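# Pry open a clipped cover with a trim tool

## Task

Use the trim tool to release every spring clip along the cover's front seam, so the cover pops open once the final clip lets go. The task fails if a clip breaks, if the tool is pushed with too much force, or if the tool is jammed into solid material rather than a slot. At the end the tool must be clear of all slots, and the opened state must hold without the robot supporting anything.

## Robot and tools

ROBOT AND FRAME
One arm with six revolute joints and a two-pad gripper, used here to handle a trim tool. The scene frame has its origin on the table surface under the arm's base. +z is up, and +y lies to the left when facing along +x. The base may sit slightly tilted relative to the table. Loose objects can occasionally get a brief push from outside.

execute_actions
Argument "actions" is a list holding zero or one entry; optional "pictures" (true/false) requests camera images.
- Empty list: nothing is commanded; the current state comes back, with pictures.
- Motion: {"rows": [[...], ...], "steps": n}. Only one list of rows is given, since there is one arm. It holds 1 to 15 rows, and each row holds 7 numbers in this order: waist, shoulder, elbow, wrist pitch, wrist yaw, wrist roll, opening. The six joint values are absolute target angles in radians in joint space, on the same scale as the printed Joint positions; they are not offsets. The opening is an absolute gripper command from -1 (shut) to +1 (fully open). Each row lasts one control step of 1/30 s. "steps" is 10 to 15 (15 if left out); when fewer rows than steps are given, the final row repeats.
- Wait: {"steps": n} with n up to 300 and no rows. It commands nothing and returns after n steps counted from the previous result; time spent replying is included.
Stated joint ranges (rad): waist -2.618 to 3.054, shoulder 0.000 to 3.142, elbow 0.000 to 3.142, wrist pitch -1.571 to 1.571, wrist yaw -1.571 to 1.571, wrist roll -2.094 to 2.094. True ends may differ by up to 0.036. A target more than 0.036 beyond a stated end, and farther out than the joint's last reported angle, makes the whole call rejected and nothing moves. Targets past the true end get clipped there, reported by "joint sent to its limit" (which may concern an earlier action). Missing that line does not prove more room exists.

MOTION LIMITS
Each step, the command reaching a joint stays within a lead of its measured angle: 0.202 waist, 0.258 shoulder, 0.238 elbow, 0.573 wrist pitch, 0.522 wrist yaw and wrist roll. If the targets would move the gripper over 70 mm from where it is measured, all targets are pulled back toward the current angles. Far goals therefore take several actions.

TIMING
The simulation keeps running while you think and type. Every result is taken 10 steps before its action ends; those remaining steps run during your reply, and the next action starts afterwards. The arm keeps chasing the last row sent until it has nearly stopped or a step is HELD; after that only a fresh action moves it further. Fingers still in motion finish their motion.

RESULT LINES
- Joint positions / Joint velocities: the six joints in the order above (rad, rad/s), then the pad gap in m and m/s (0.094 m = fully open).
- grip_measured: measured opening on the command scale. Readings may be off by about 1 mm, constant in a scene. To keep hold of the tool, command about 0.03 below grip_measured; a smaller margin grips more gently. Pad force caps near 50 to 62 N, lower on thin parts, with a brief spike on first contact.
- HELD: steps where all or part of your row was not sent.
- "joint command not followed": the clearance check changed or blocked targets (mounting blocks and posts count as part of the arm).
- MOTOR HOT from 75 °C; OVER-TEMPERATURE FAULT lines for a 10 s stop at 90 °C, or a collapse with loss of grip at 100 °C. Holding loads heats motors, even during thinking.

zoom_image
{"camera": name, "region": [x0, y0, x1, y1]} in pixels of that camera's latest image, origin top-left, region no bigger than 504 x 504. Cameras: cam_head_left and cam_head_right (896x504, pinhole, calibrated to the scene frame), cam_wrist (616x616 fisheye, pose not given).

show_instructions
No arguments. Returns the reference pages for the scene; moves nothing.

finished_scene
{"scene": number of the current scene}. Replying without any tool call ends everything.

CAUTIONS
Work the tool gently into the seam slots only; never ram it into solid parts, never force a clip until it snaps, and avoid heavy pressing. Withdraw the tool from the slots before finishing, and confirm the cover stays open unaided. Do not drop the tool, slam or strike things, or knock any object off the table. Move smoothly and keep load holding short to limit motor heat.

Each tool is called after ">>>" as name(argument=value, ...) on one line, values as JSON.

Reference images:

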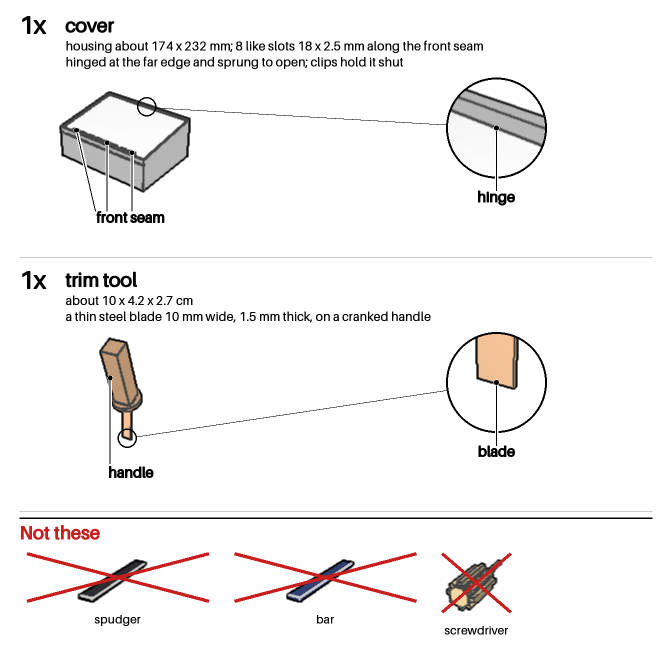

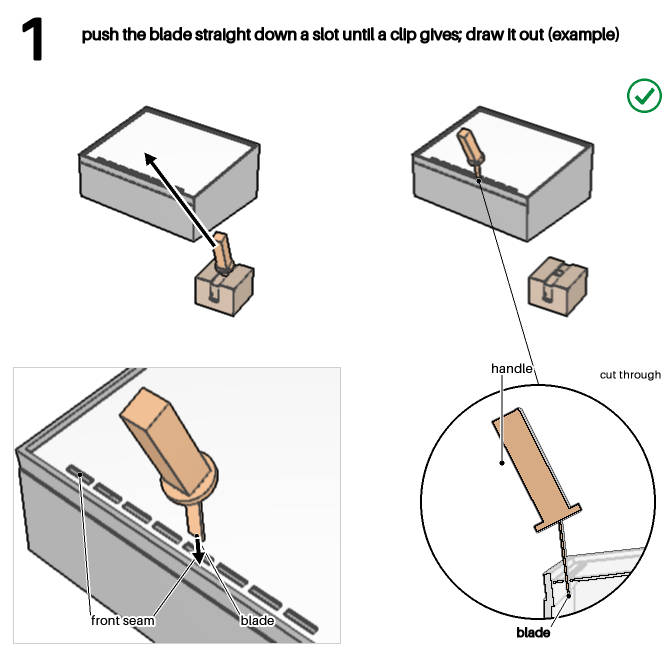

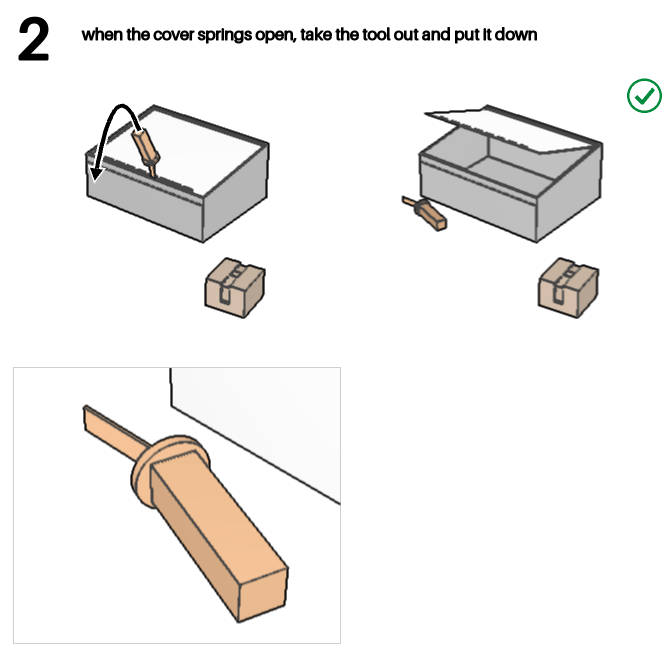

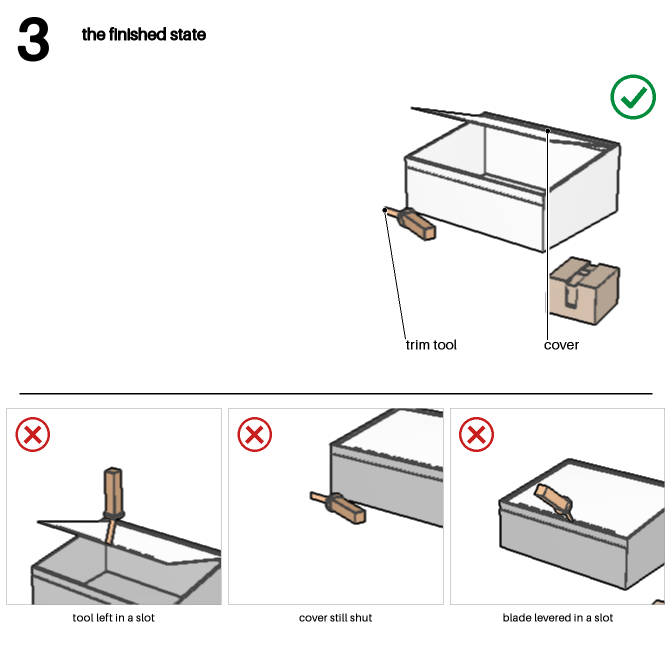

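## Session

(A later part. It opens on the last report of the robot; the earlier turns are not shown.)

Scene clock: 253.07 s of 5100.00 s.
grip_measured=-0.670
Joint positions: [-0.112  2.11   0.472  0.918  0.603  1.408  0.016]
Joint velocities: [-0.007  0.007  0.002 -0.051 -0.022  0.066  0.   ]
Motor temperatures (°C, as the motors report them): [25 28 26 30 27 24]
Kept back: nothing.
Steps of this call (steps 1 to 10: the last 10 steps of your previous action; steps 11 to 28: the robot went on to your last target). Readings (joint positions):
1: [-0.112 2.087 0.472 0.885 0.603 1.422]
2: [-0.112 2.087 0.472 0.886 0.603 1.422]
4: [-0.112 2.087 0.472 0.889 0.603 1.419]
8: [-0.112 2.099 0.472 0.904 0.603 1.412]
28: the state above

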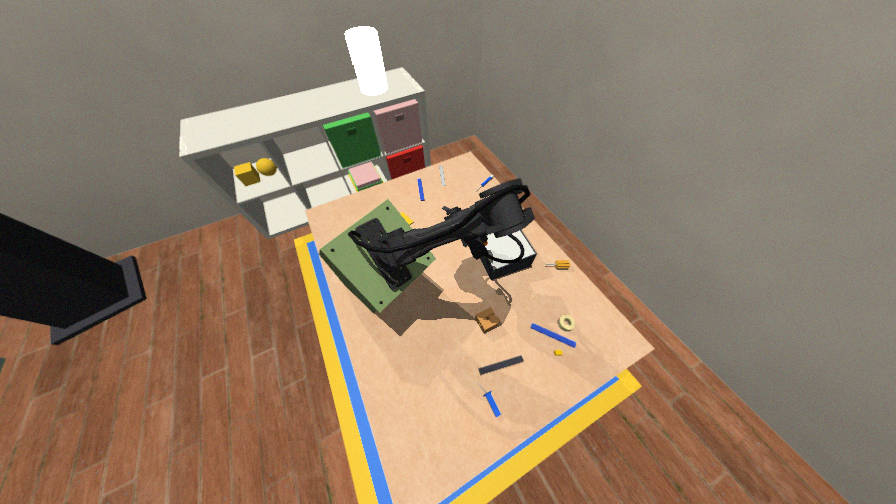

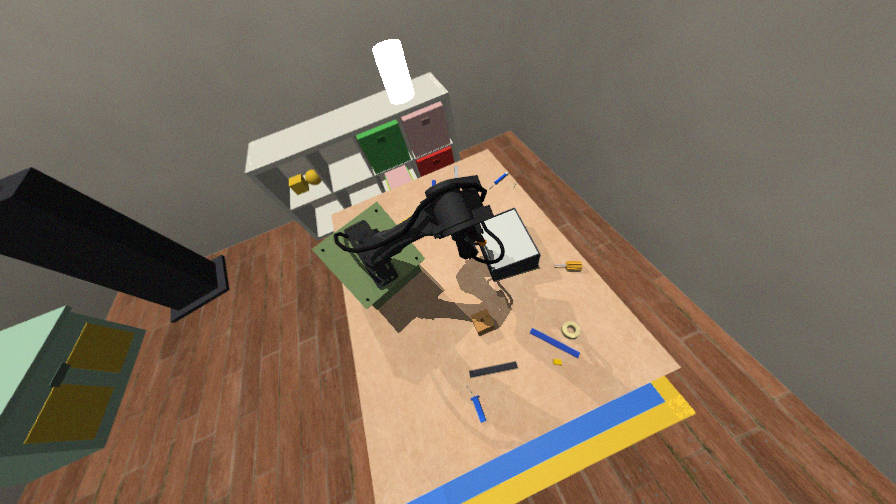

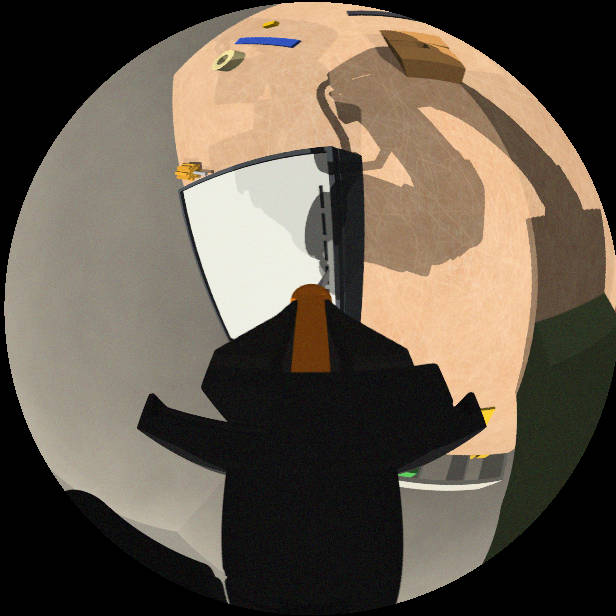

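>>> execute_actions(actions=[{"rows":[[-0.1,2.128,0.49,0.927,0.616,1.396,-0.7],[-0.1,2.13,0.49,0.931,0.616,1.396,-0.7],[-0.1,2.132,0.49,0.935,0.616,1.396,-0.7],[-0.1,2.134,0.49,0.939,0.616,1.396,-0.7],[-0.1,2.137,0.49,0.943,0.616,1.396,-0.7],[-0.1,2.14,0.49,0.947,0.616,1.396,-0.7],[-0.1,2.143,0.49,0.95,0.616,1.396,-0.7],[-0.1,2.145,0.49,0.953,0.616,1.396,-0.7]],"steps":10}])

>>> execute_actions(actions=[{"steps":28}], pictures=true)

>>> zoom_image(camera="cam_wrist", region=[295,245,365,308])

Scene clock: 253.73 s of 5100.00 s.
grip_measured=-0.670
Joint positions: [-0.112  2.11   0.472  0.919  0.603  1.408  0.016]
Joint velocities: [-0.007  0.007  0.002 -0.081 -0.007 -0.051 -0.001]
Motor temperatures (°C, as the motors report them): [25 28 26 30 27 24]
Kept back: the last 10 steps of this action.
Steps of this call (steps 1 to 15: the robot went on to your last target; steps 16 to 20: nothing new was sent). Readings (joint positions):
1: [-0.112 2.110 0.472 0.918 0.603 1.408]
2: [-0.112 2.110 0.472 0.919 0.603 1.408]
4: [-0.112 2.110 0.472 0.919 0.603 1.408]
8: [-0.112 2.110 0.472 0.919 0.603 1.408]
20: the state above

Scene clock: 254.67 s of 5100.00 s.
grip_measured=-0.670
Joint positions: [-0.112  2.128  0.472  0.947  0.603  1.408  0.016]
Joint velocities: [ 0.012 -0.007 -0.002  0.007 -0.11   0.037  0.   ]
Motor temperatures (°C, as the motors report them): [25 28 26 30 27 24]
Kept back: nothing.
Steps of this call (steps 1 to 10: the last 10 steps of your previous action; steps 11 to 28: the robot went on to your last target). Readings (joint positions):
1: [-0.112 2.110 0.472 0.919 0.603 1.408]
2: [-0.112 2.110 0.472 0.920 0.603 1.408]
4: [-0.112 2.110 0.472 0.923 0.603 1.408]
8: [-0.112 2.120 0.472 0.937 0.603 1.408]
28: the state above

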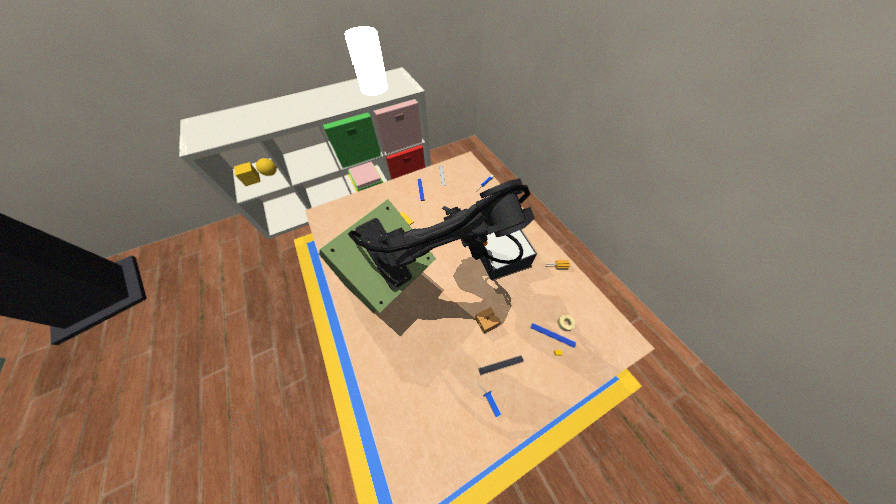

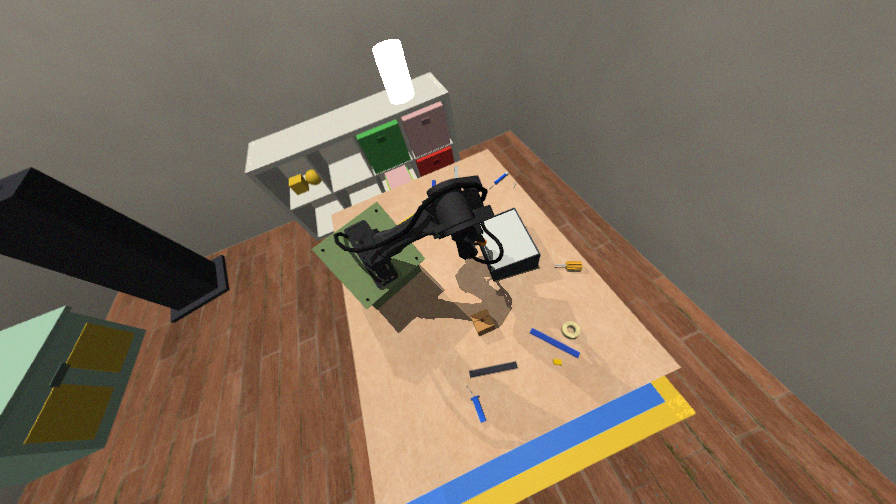

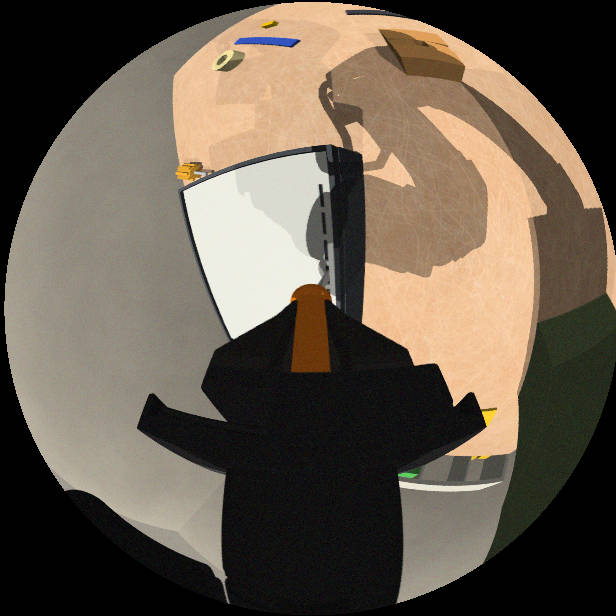

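Region (295, 245, 365, 308) of cam_wrist's 616x616 image, scaled by 7.200, with more detail than that image has; it fills the top 454 rows of this view, and the rest is white.

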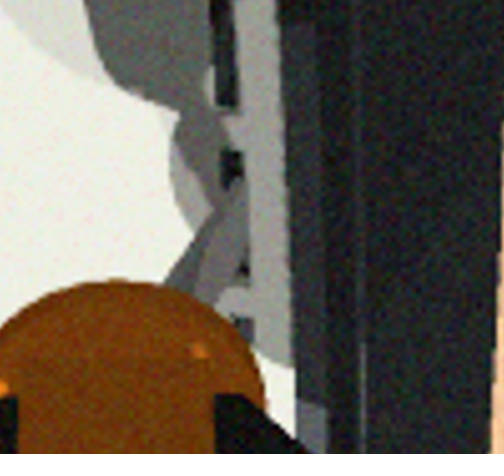

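>>> execute_actions(actions=[{"rows":[[-0.1,2.146,0.49,0.955,0.616,1.396,-0.7],[-0.1,2.148,0.49,0.958,0.616,1.396,-0.7],[-0.1,2.15,0.49,0.961,0.616,1.396,-0.7],[-0.1,2.152,0.49,0.964,0.616,1.396,-0.7],[-0.1,2.154,0.49,0.967,0.616,1.396,-0.7],[-0.1,2.156,0.49,0.97,0.616,1.396,-0.7],[-0.1,2.158,0.49,0.973,0.616,1.396,-0.7],[-0.1,2.16,0.49,0.975,0.616,1.396,-0.7]],"steps":10}])

>>> execute_actions(actions=[{"steps":28}], pictures=true)

>>> zoom_image(camera="cam_wrist", region=[295,245,365,308])

Scene clock: 255.10 s of 5100.00 s.
grip_measured=-0.670
Joint positions: [-0.112  2.128  0.472  0.947  0.603  1.408  0.016]
Joint velocities: [-0.002 -0.022 -0.002 -0.051 -0.051  0.022 -0.001]
Motor temperatures (°C, as the motors report them): [25 28 26 30 27 24]
Kept back: the last 10 steps of this action.
Steps of this call (steps 1 to 13: the robot went on to your last target). Readings (joint positions):
1: [-0.112 2.128 0.472 0.947 0.603 1.408]
2: [-0.112 2.128 0.472 0.947 0.603 1.408]
4: [-0.112 2.128 0.472 0.947 0.603 1.408]
8: [-0.112 2.128 0.472 0.947 0.603 1.408]
13: the state above

Scene clock: 256.03 s of 5100.00 s.
grip_measured=-0.670
Joint positions: [-0.112  2.142  0.472  0.969  0.603  1.408  0.016]
Joint velocities: [ 0.007  0.002 -0.002  0.037 -0.081 -0.007 -0.001]
Motor temperatures (°C, as the motors report them): [25 28 26 30 27 24]
Kept back: nothing.
Steps of this call (steps 1 to 10: the last 10 steps of your previous action; steps 11 to 28: the robot went on to your last target). Readings (joint positions):
1: [-0.112 2.128 0.472 0.947 0.603 1.408]
2: [-0.112 2.128 0.472 0.947 0.603 1.408]
4: [-0.112 2.128 0.472 0.950 0.603 1.408]
8: [-0.112 2.135 0.472 0.962 0.603 1.408]
28: the state above

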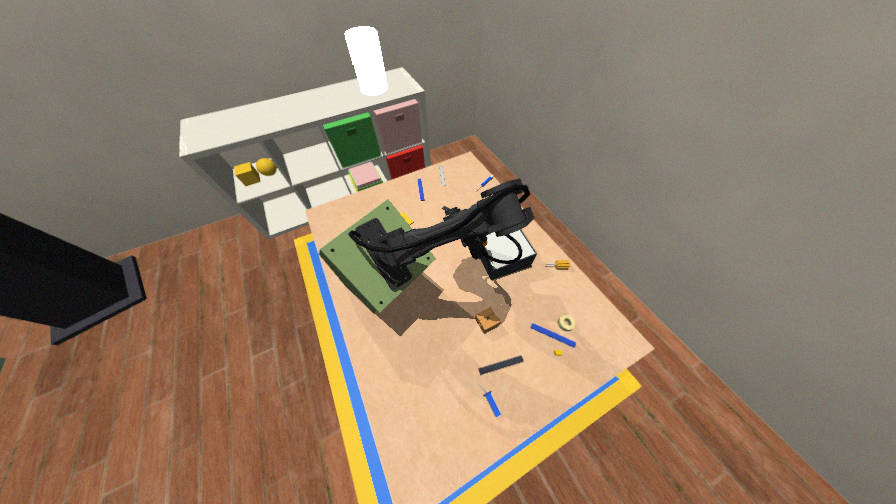

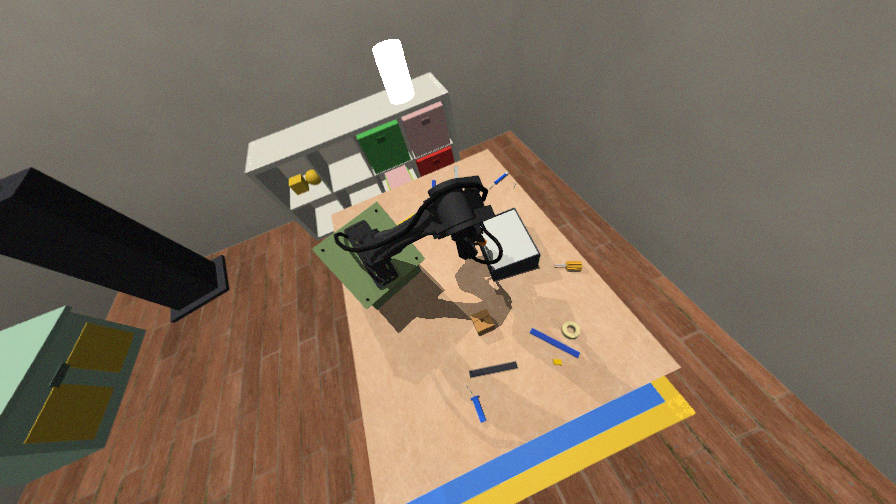

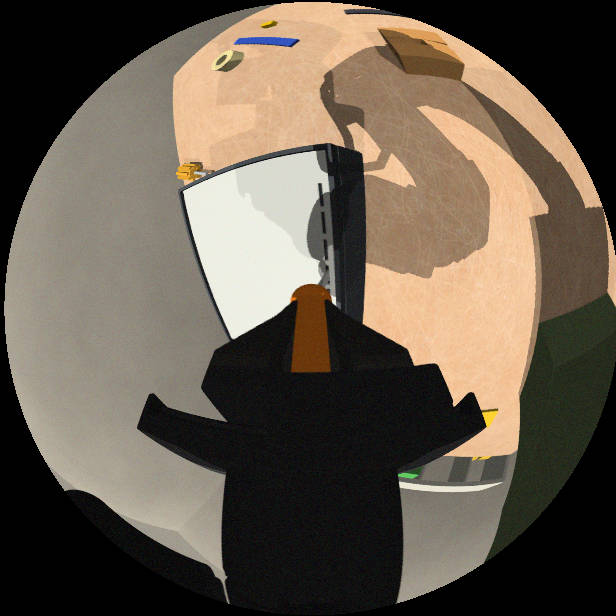

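Region (295, 245, 365, 308) of cam_wrist's 616x616 image, scaled by 7.200, with more detail than that image has; it fills the top 454 rows of this view, and the rest is white.

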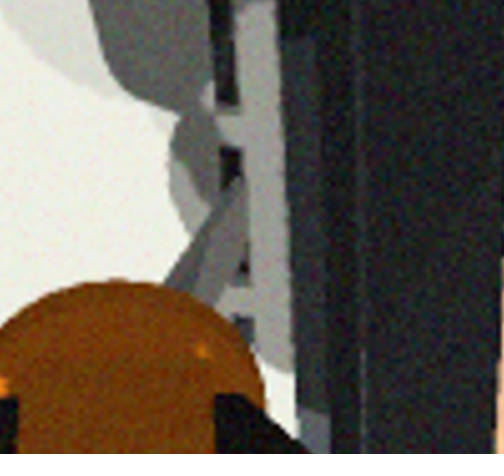

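>>> execute_actions(actions=[{"rows":[[-0.1,2.161,0.49,0.977,0.616,1.396,-0.7],[-0.1,2.163,0.49,0.98,0.616,1.396,-0.7],[-0.1,2.165,0.49,0.983,0.616,1.396,-0.7],[-0.1,2.167,0.49,0.986,0.616,1.396,-0.7],[-0.1,2.169,0.49,0.989,0.616,1.396,-0.7],[-0.1,2.17,0.49,0.991,0.616,1.396,-0.7],[-0.1,2.171,0.49,0.993,0.616,1.396,-0.7],[-0.1,2.172,0.49,0.994,0.616,1.396,-0.7]],"steps":10}])

>>> execute_actions(actions=[{"steps":28}], pictures=true)

>>> zoom_image(camera="cam_wrist", region=[295,245,365,308])

Scene clock: 256.67 s of 5100.00 s.
grip_measured=-0.670
Joint positions: [-0.112  2.142  0.472  0.969  0.603  1.408  0.016]
Joint velocities: [-0.002  0.002  0.012 -0.007 -0.037 -0.007 -0.001]
Motor temperatures (°C, as the motors report them): [25 28 26 30 27 24]
Kept back: the last 10 steps of this action.
Steps of this call (steps 1 to 15: the robot went on to your last target; steps 16 to 19: nothing new was sent). Readings (joint positions):
1: [-0.112 2.142 0.472 0.969 0.603 1.408]
2: [-0.112 2.142 0.472 0.969 0.603 1.408]
4: [-0.112 2.142 0.472 0.969 0.603 1.408]
8: [-0.112 2.142 0.472 0.969 0.603 1.408]
19: the state above

Scene clock: 257.60 s of 5100.00 s.
grip_measured=-0.670
Joint positions: [-0.112  2.153  0.472  0.987  0.604  1.408  0.016]
Joint velocities: [-0.017  0.002  0.002 -0.022 -0.007 -0.066 -0.001]
Motor temperatures (°C, as the motors report them): [25 28 26 30 27 24]
Kept back: nothing.
Steps of this call (steps 1 to 10: the last 10 steps of your previous action; steps 11 to 28: the robot went on to your last target). Readings (joint positions):
1: [-0.112 2.142 0.472 0.969 0.603 1.408]
2: [-0.112 2.142 0.472 0.970 0.603 1.408]
4: [-0.112 2.142 0.472 0.972 0.603 1.408]
8: [-0.112 2.149 0.472 0.982 0.604 1.408]
28: the state above

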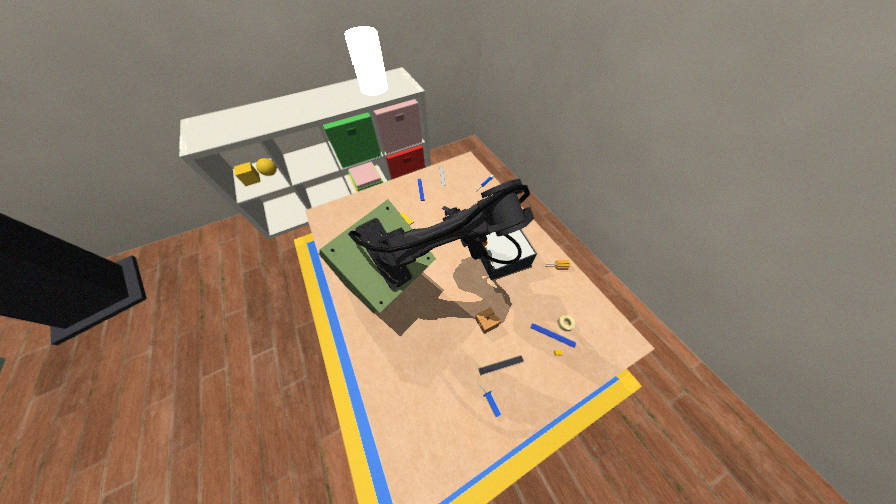

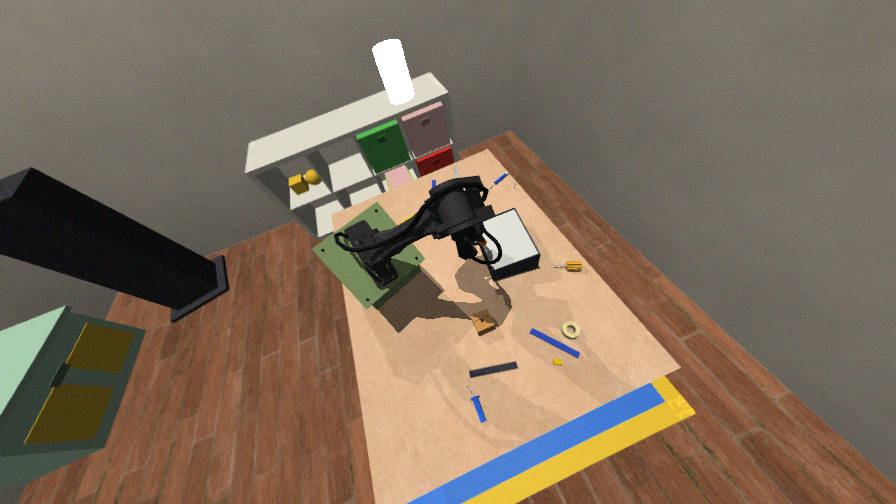

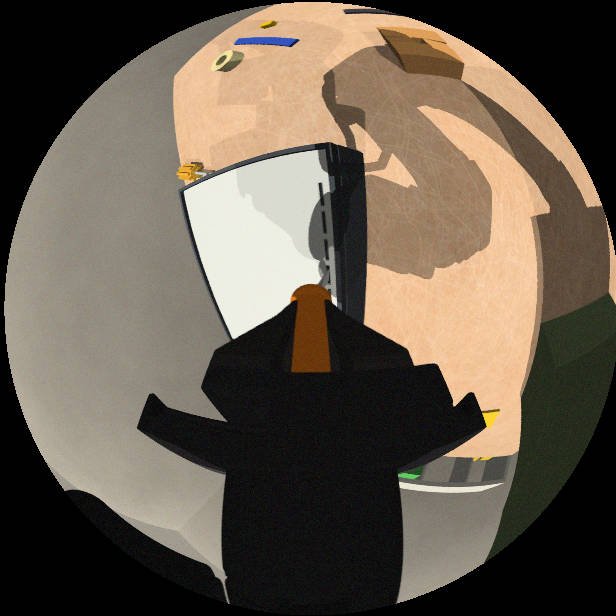

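Region (295, 245, 365, 308) of cam_wrist's 616x616 image, scaled by 7.200, with more detail than that image has; it fills the top 454 rows of this view, and the rest is white.

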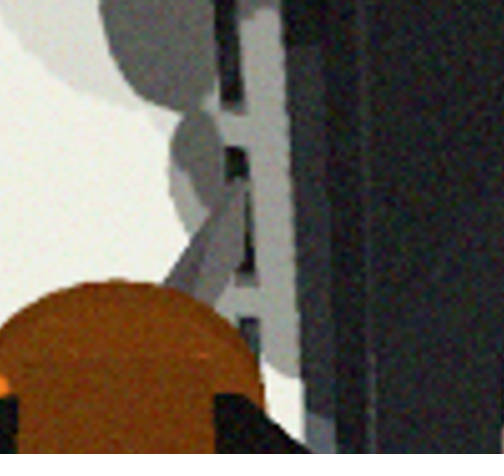

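>>> execute_actions(actions=[{"rows":[[-0.1,2.173,0.49,0.995,0.616,1.396,-0.7],[-0.1,2.175,0.49,0.998,0.616,1.396,-0.7],[-0.1,2.177,0.49,1.001,0.616,1.396,-0.7],[-0.1,2.179,0.49,1.003,0.616,1.396,-0.7],[-0.1,2.181,0.49,1.005,0.616,1.396,-0.7],[-0.1,2.183,0.49,1.007,0.616,1.396,-0.7],[-0.1,2.184,0.49,1.009,0.616,1.396,-0.7],[-0.1,2.185,0.49,1.01,0.616,1.396,-0.7]],"steps":10}])

>>> execute_actions(actions=[{"steps":28}], pictures=true)

>>> zoom_image(camera="cam_wrist", region=[295,245,365,308])

Scene clock: 258.20 s of 5100.00 s.
grip_measured=-0.670
Joint positions: [-0.112  2.153  0.472  0.987  0.604  1.408  0.016]
Joint velocities: [-0.007  0.002  0.007 -0.007 -0.037 -0.081 -0.001]
Motor temperatures (°C, as the motors report them): [25 28 26 30 27 24]
Kept back: the last 10 steps of this action.
Steps of this call (steps 1 to 15: the robot went on to your last target; steps 16 to 18: nothing new was sent). Readings (joint positions):
1: [-0.112 2.153 0.472 0.987 0.604 1.408]
2: [-0.112 2.153 0.472 0.987 0.604 1.408]
4: [-0.112 2.153 0.472 0.987 0.604 1.408]
8: [-0.112 2.153 0.472 0.987 0.604 1.408]
18: the state above

Scene clock: 259.13 s of 5100.00 s.
grip_measured=-0.670
Joint positions: [-0.112  2.165  0.472  1.005  0.604  1.408  0.016]
Joint velocities: [ 0.002  0.012  0.002  0.051  0.081 -0.051 -0.001]
Motor temperatures (°C, as the motors report them): [26 28 26 30 27 24]
Kept back: nothing.
Steps of this call (steps 1 to 10: the last 10 steps of your previous action; steps 11 to 28: the robot went on to your last target). Readings (joint positions):
1: [-0.112 2.153 0.472 0.988 0.604 1.408]
2: [-0.112 2.153 0.472 0.988 0.604 1.408]
4: [-0.112 2.153 0.472 0.991 0.604 1.408]
8: [-0.112 2.162 0.472 1.000 0.604 1.408]
28: the state above

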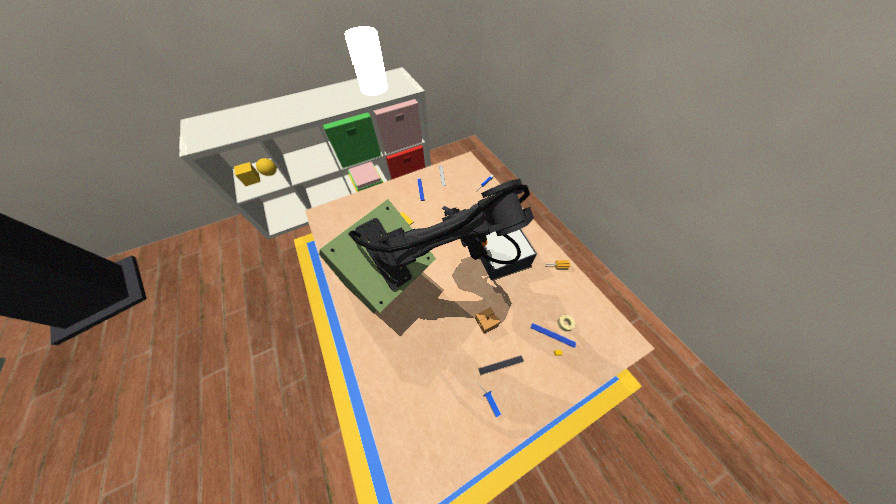

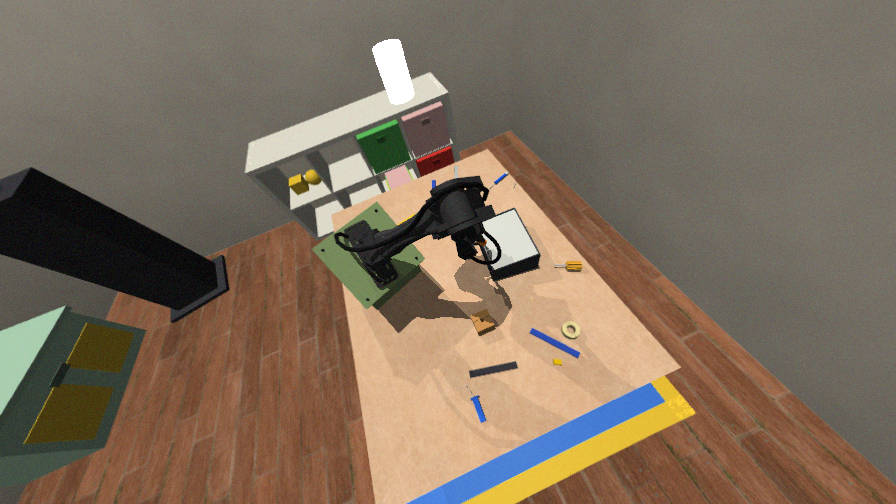

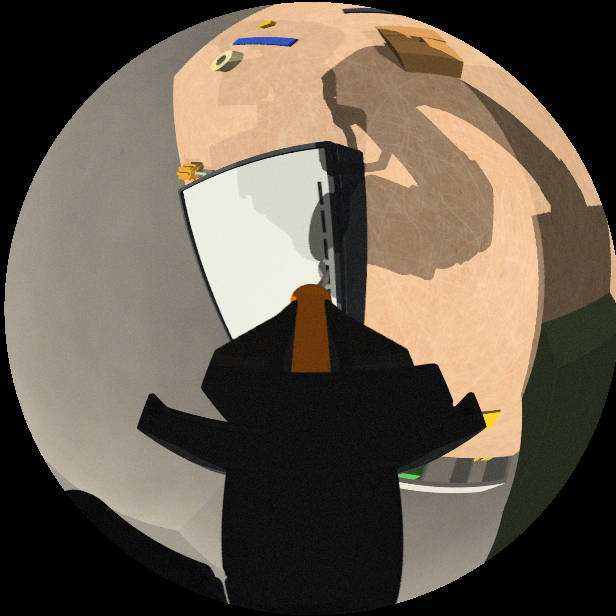

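Region (295, 245, 365, 308) of cam_wrist's 616x616 image, scaled by 7.200, with more detail than that image has; it fills the top 454 rows of this view, and the rest is white.

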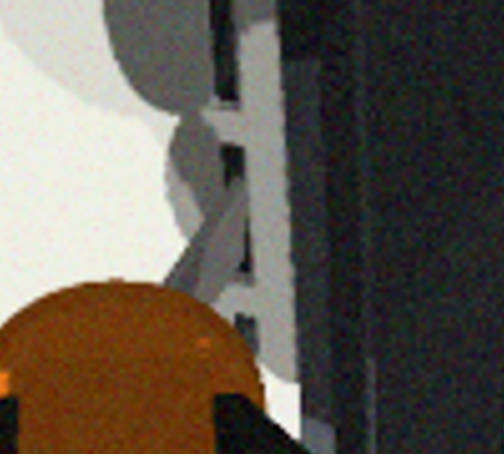

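>>> execute_actions(actions=[{"rows":[[-0.12,2.186,0.49,1.011,0.616,1.396,-0.7],[-0.121,2.187,0.49,1.012,0.616,1.396,-0.7],[-0.122,2.188,0.49,1.013,0.616,1.396,-0.7],[-0.123,2.189,0.49,1.014,0.616,1.396,-0.7],[-0.124,2.19,0.49,1.015,0.616,1.396,-0.7],[-0.124,2.191,0.49,1.016,0.616,1.396,-0.7],[-0.125,2.192,0.49,1.017,0.616,1.396,-0.7],[-0.125,2.193,0.49,1.018,0.616,1.396,-0.7],[-0.126,2.194,0.49,1.019,0.616,1.396,-0.7],[-0.126,2.195,0.49,1.02,0.616,1.396,-0.7],[-0.127,2.196,0.49,1.021,0.616,1.396,-0.7],[-0.127,2.197,0.49,1.022,0.616,1.396,-0.7],[-0.128,2.198,0.49,1.023,0.616,1.396,-0.7],[-0.128,2.199,0.49,1.024,0.616,1.396,-0.7],[-0.128,2.2,0.49,1.025,0.616,1.396,-0.7]],"steps":15}])

>>> execute_actions(actions=[{"steps":22}], pictures=true)

>>> zoom_image(camera="cam_wrist", region=[295,245,365,308])

Scene clock: 260.00 s of 5100.00 s.
grip_measured=-0.670
Joint positions: [-0.112  2.165  0.472  1.006  0.604  1.408  0.016]
Joint velocities: [-0.027  0.002 -0.007 -0.022 -0.066 -0.007  0.   ]
Motor temperatures (°C, as the motors report them): [26 28 26 30 27 24]
Steps of this call (steps 1 to 15: the robot went on to your last target; steps 16 to 21: nothing new was sent; steps 22 to 26: the first 5 steps of this action). Readings (joint positions):
22: [-0.112 2.165 0.472 1.005 0.604 1.408]
23: [-0.112 2.165 0.472 1.005 0.604 1.408]
25: [-0.112 2.165 0.472 1.006 0.604 1.408]
26: the state above

Scene clock: 260.73 s of 5100.00 s.
grip_measured=-0.670
Joint positions: [-0.119  2.179  0.472  1.028  0.604  1.408  0.016]
Joint velocities: [ 0.002 -0.002 -0.017  0.022 -0.007 -0.022 -0.002]
Motor temperatures (°C, as the motors report them): [26 28 26 30 27 24]
Kept back: nothing.
Steps of this call (steps 1 to 10: the last 10 steps of your previous action; steps 11 to 22: the robot went on to your last target). Readings (joint positions):
1: [-0.113 2.165 0.472 1.007 0.604 1.408]
2: [-0.115 2.165 0.472 1.007 0.604 1.408]
4: [-0.117 2.169 0.472 1.012 0.604 1.408]
8: [-0.118 2.175 0.472 1.021 0.604 1.408]
22: the state above

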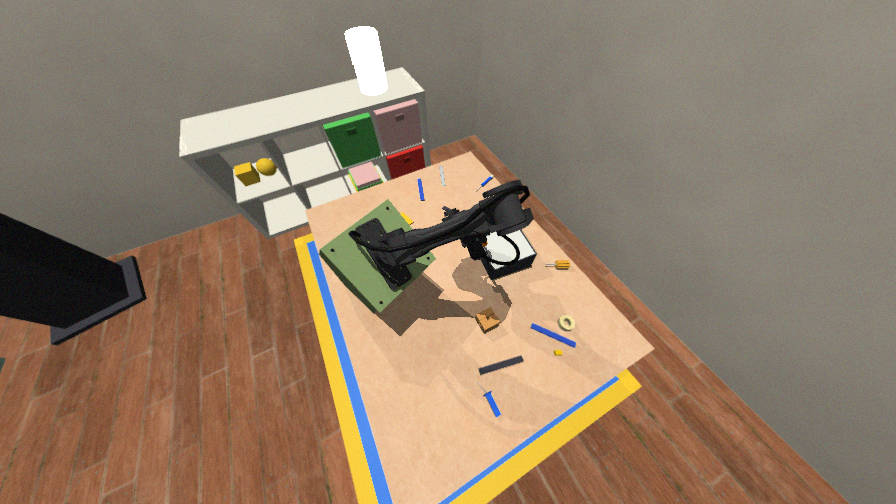

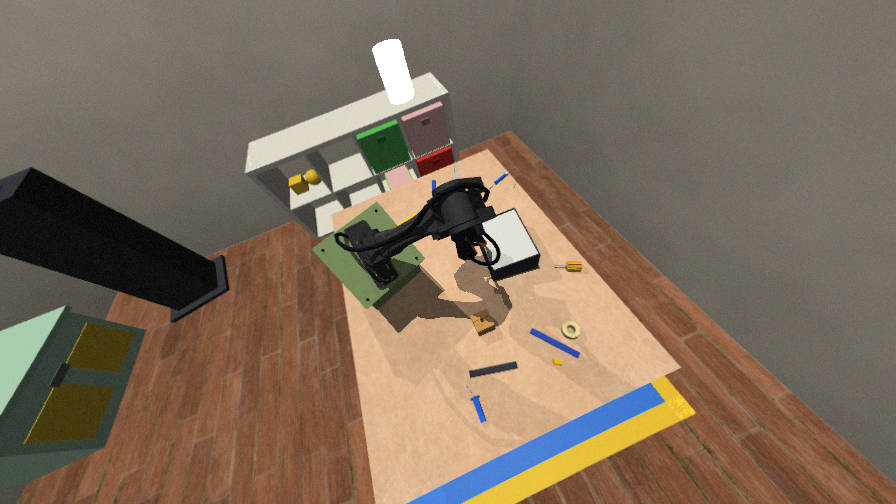

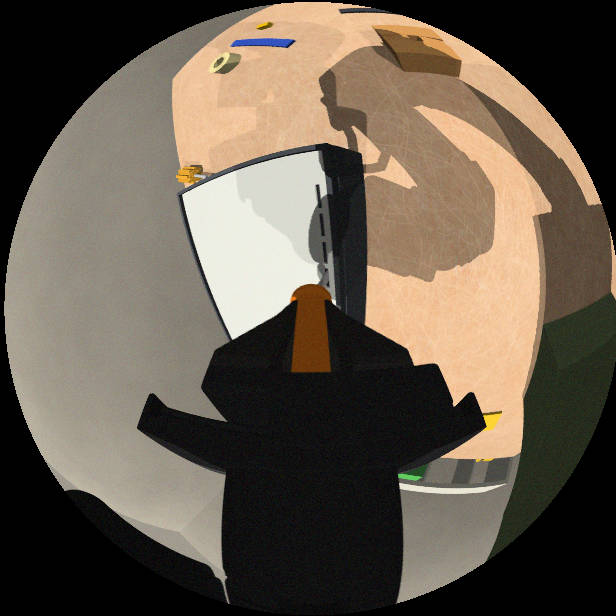

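Region (295, 245, 365, 308) of cam_wrist's 616x616 image, scaled by 7.200, with more detail than that image has; it fills the top 454 rows of this view, and the rest is white.

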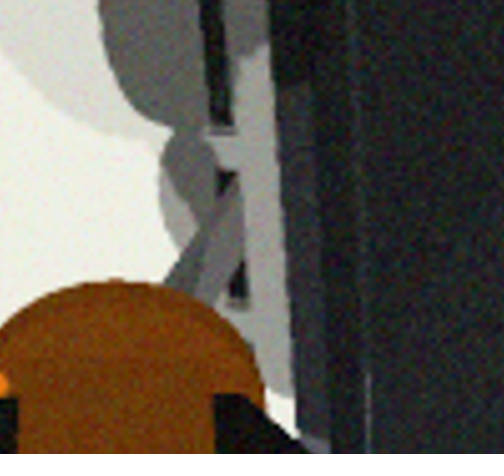

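>>> execute_actions(actions=[{"rows":[[-0.128,2.2,0.49,1.028,0.616,1.396,-0.7],[-0.128,2.202,0.49,1.029,0.616,1.396,-0.7],[-0.128,2.203,0.49,1.03,0.616,1.396,-0.7],[-0.128,2.205,0.49,1.031,0.616,1.396,-0.7],[-0.128,2.206,0.49,1.032,0.616,1.396,-0.7],[-0.128,2.208,0.49,1.033,0.616,1.396,-0.7],[-0.128,2.209,0.49,1.034,0.616,1.396,-0.7],[-0.128,2.211,0.49,1.035,0.616,1.396,-0.7],[-0.128,2.212,0.49,1.036,0.616,1.396,-0.7],[-0.128,2.214,0.49,1.037,0.616,1.396,-0.7],[-0.128,2.215,0.49,1.038,0.616,1.396,-0.7],[-0.128,2.216,0.49,1.039,0.616,1.396,-0.7],[-0.128,2.217,0.49,1.04,0.616,1.396,-0.7],[-0.128,2.218,0.49,1.041,0.616,1.396,-0.7],[-0.128,2.219,0.49,1.042,0.616,1.396,-0.7]],"steps":15}])

>>> execute_actions(actions=[{"steps":16}])

Scene clock: 261.70 s of 5100.00 s.
grip_measured=-0.670
Joint positions: [-0.119  2.179  0.472  1.028  0.604  1.408  0.016]
Joint velocities: [ 0.002 -0.007  0.007  0.007 -0.022 -0.022  0.   ]
Motor temperatures (°C, as the motors report them): [25 28 26 30 27 24]
Steps of this call (steps 1 to 15: the robot went on to your last target; steps 16 to 24: nothing new was sent; steps 25 to 29: the first 5 steps of this action). Readings (joint positions):
25: [-0.119 2.179 0.472 1.028 0.604 1.408]
26: [-0.119 2.179 0.472 1.028 0.604 1.408]
28: [-0.119 2.179 0.472 1.028 0.604 1.408]
29: the state above

Scene clock: 262.23 s of 5100.00 s.
grip_measured=-0.670
Joint positions: [-0.119  2.196  0.472  1.052  0.604  1.408  0.016]
Joint velocities: [ 0.002 -0.007 -0.007 -0.022 -0.007 -0.037 -0.001]
Motor temperatures (°C, as the motors report them): [25 28 26 30 27 24]
Kept back: nothing.
Steps of this call (steps 1 to 10: the last 10 steps of your previous action; steps 11 to 16: the robot went on to your last target). Readings (joint positions):
1: [-0.119 2.181 0.472 1.029 0.604 1.408]
2: [-0.119 2.183 0.472 1.032 0.604 1.408]
4: [-0.119 2.187 0.472 1.038 0.604 1.408]
8: [-0.119 2.192 0.472 1.046 0.604 1.408]
16: the state above

>>> execute_actions(actions=[{"rows":[[-0.13,2.219,0.49,1.048,0.616,1.396,-0.7],[-0.13,2.221,0.49,1.049,0.616,1.396,-0.7],[-0.131,2.222,0.49,1.05,0.616,1.396,-0.7],[-0.131,2.224,0.49,1.051,0.616,1.396,-0.7],[-0.132,2.225,0.49,1.052,0.616,1.396,-0.7],[-0.132,2.227,0.49,1.053,0.616,1.396,-0.7],[-0.133,2.228,0.49,1.054,0.616,1.396,-0.7],[-0.133,2.23,0.49,1.055,0.616,1.396,-0.7],[-0.134,2.231,0.49,1.056,0.616,1.396,-0.7],[-0.134,2.233,0.49,1.057,0.616,1.396,-0.7],[-0.134,2.234,0.49,1.058,0.616,1.396,-0.7],[-0.134,2.235,0.49,1.059,0.616,1.396,-0.7],[-0.134,2.236,0.49,1.06,0.616,1.396,-0.7],[-0.134,2.237,0.49,1.061,0.616,1.396,-0.7],[-0.134,2.238,0.49,1.062,0.616,1.396,-0.7]],"steps":15}])

>>> execute_actions(actions=[{"steps":16}])

Scene clock: 263.27 s of 5100.00 s.
grip_measured=-0.670
Joint positions: [-0.119  2.196  0.472  1.053  0.604  1.408  0.016]
Joint velocities: [ 0.002  0.002 -0.012 -0.051  0.022 -0.051 -0.001]
Motor temperatures (°C, as the motors report them): [25 28 26 30 27 24]
Steps of this call (steps 1 to 15: the robot went on to your last target; steps 16 to 26: nothing new was sent; steps 27 to 31: the first 5 steps of this action). Readings (joint positions):
27: [-0.119 2.196 0.472 1.053 0.604 1.408]
28: [-0.119 2.196 0.472 1.053 0.604 1.408]
30: [-0.119 2.196 0.472 1.053 0.604 1.408]
31: the state above

Scene clock: 263.80 s of 5100.00 s.
grip_measured=-0.670
Joint positions: [-0.124  2.214  0.472  1.079  0.604  1.408  0.016]
Joint velocities: [-0.012  0.007  0.002 -0.051 -0.007 -0.007  0.   ]
Motor temperatures (°C, as the motors report them): [25 28 26 30 27 24]
Kept back: nothing.
Steps of this call (steps 1 to 10: the last 10 steps of your previous action; steps 11 to 16: the robot went on to your last target). Readings (joint positions):
1: [-0.119 2.198 0.472 1.054 0.604 1.408]
2: [-0.120 2.200 0.472 1.057 0.604 1.408]
4: [-0.121 2.205 0.472 1.064 0.604 1.408]
8: [-0.123 2.210 0.472 1.073 0.604 1.408]
16: the state above

>>> execute_actions(actions=[{"rows":[[-0.136,2.238,0.49,1.06,0.616,1.396,-0.7],[-0.136,2.239,0.49,1.06,0.616,1.396,-0.7],[-0.137,2.24,0.49,1.06,0.616,1.396,-0.7],[-0.137,2.241,0.49,1.06,0.616,1.396,-0.7],[-0.138,2.242,0.49,1.06,0.616,1.396,-0.7],[-0.138,2.243,0.49,1.06,0.616,1.396,-0.7],[-0.139,2.244,0.49,1.06,0.616,1.396,-0.7],[-0.139,2.245,0.49,1.06,0.616,1.396,-0.7],[-0.14,2.246,0.49,1.06,0.616,1.396,-0.7],[-0.14,2.247,0.49,1.06,0.616,1.396,-0.7],[-0.14,2.248,0.49,1.06,0.616,1.396,-0.7],[-0.14,2.249,0.49,1.06,0.616,1.396,-0.7],[-0.14,2.25,0.49,1.06,0.616,1.396,-0.7]],"steps":14}])

>>> execute_actions(actions=[{"steps":16}], pictures=true)

>>> zoom_image(camera="cam_wrist", region=[295,245,365,308])

Scene clock: 267.10 s of 5100.00 s.
grip_measured=-0.670
Joint positions: [-0.124  2.214  0.472  1.08   0.604  1.408  0.016]
Joint velocities: [-0.007  0.007  0.002  0.022 -0.037  0.022  0.   ]
Motor temperatures (°C, as the motors report them): [25 28 26 30 27 24]
Steps of this call (steps 1 to 15: the robot went on to your last target; steps 16 to 90: nothing new was sent; then 0.17 s passed at rest; steps 91 to 94: the first 4 steps of this action). Readings (joint positions):
91: [-0.124 2.214 0.472 1.080 0.604 1.408]
92: [-0.124 2.214 0.472 1.080 0.604 1.408]
94: the state above

Scene clock: 267.63 s of 5100.00 s.
grip_measured=-0.670
Joint positions: [-0.128  2.223  0.472  1.094  0.604  1.408  0.016]
Joint velocities: [ 0.007 -0.017 -0.007  0.007  0.007  0.022 -0.   ]
Motor temperatures (°C, as the motors report them): [25 28 26 30 27 24]
Kept back: nothing.
Steps of this call (steps 1 to 10: the last 10 steps of your previous action; steps 11 to 16: the robot went on to your last target). Readings (joint positions):
1: [-0.124 2.214 0.472 1.080 0.604 1.408]
2: [-0.124 2.214 0.472 1.080 0.604 1.408]
4: [-0.125 2.214 0.472 1.080 0.604 1.408]
8: [-0.128 2.219 0.472 1.087 0.604 1.408]
16: the state above

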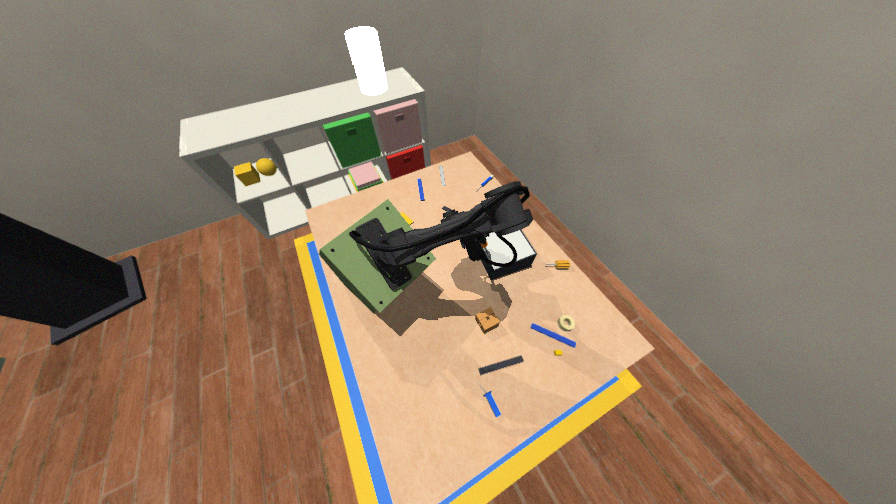

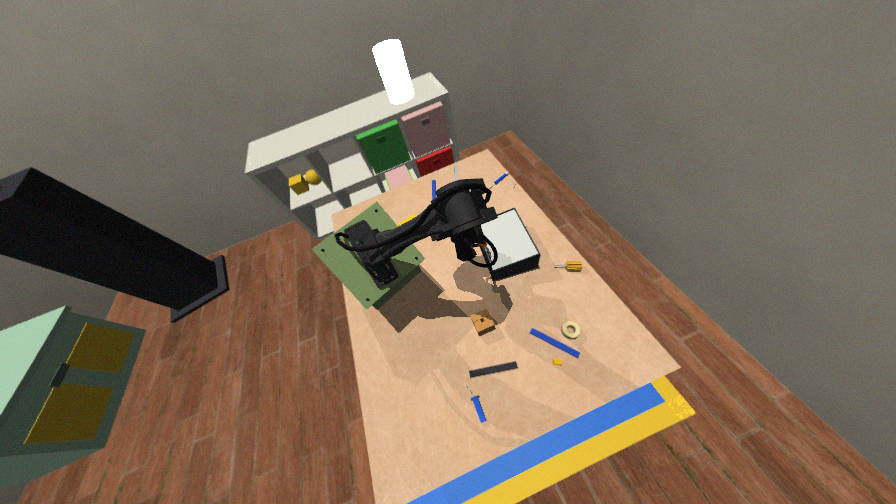

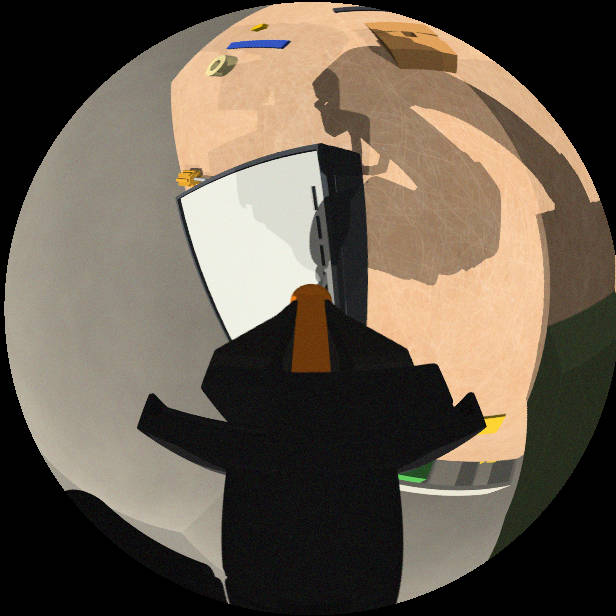

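Region (295, 245, 365, 308) of cam_wrist's 616x616 image, scaled by 7.200, with more detail than that image has; it fills the top 454 rows of this view, and the rest is white.

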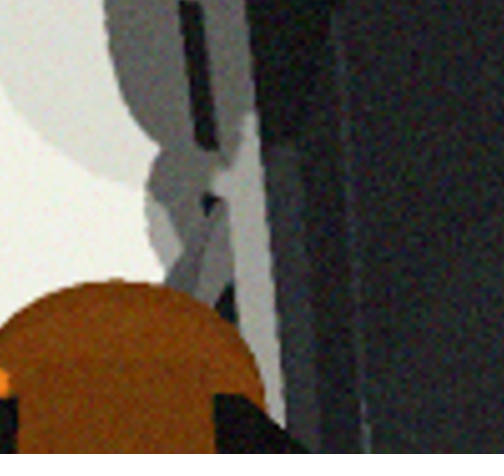

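>>> execute_actions(actions=[{"rows":[[-0.136,2.248,0.49,1.08,0.616,1.396,-0.7],[-0.136,2.249,0.49,1.081,0.616,1.396,-0.7],[-0.136,2.25,0.49,1.082,0.616,1.396,-0.7],[-0.136,2.251,0.49,1.083,0.616,1.396,-0.7],[-0.136,2.252,0.49,1.084,0.616,1.396,-0.7],[-0.136,2.253,0.49,1.085,0.616,1.396,-0.7],[-0.136,2.254,0.49,1.086,0.616,1.396,-0.7],[-0.136,2.255,0.49,1.087,0.616,1.396,-0.7],[-0.136,2.256,0.49,1.088,0.616,1.396,-0.7],[-0.136,2.257,0.49,1.089,0.616,1.396,-0.7],[-0.136,2.258,0.49,1.09,0.616,1.396,-0.7],[-0.136,2.259,0.49,1.091,0.616,1.396,-0.7],[-0.136,2.26,0.49,1.092,0.616,1.396,-0.7]],"steps":14}])

>>> execute_actions(actions=[{"steps":16}])

Scene clock: 269.37 s of 5100.00 s.
grip_measured=-0.670
Joint positions: [-0.128  2.223  0.472  1.095  0.604  1.408  0.016]
Joint velocities: [-0.007  0.007  0.007  0.007 -0.022  0.037  0.001]
Motor temperatures (°C, as the motors report them): [25 28 26 30 27 24]
Steps of this call (steps 1 to 15: the robot went on to your last target; steps 16 to 48: nothing new was sent; steps 49 to 52: the first 4 steps of this action). Readings (joint positions):
49: [-0.128 2.223 0.472 1.095 0.604 1.408]
50: [-0.128 2.223 0.472 1.095 0.604 1.408]
52: the state above

Scene clock: 269.90 s of 5100.00 s.
grip_measured=-0.670
Joint positions: [-0.128  2.235  0.472  1.113  0.604  1.408  0.016]
Joint velocities: [-0.002 -0.002 -0.007  0.007  0.037 -0.007 -0.   ]
Motor temperatures (°C, as the motors report them): [25 28 26 30 27 24]
Kept back: nothing.
Steps of this call (steps 1 to 10: the last 10 steps of your previous action; steps 11 to 16: the robot went on to your last target). Readings (joint positions):
1: [-0.128 2.223 0.472 1.095 0.604 1.408]
2: [-0.128 2.223 0.472 1.095 0.604 1.408]
4: [-0.128 2.226 0.472 1.100 0.604 1.408]
8: [-0.128 2.232 0.472 1.108 0.604 1.408]
16: the state above


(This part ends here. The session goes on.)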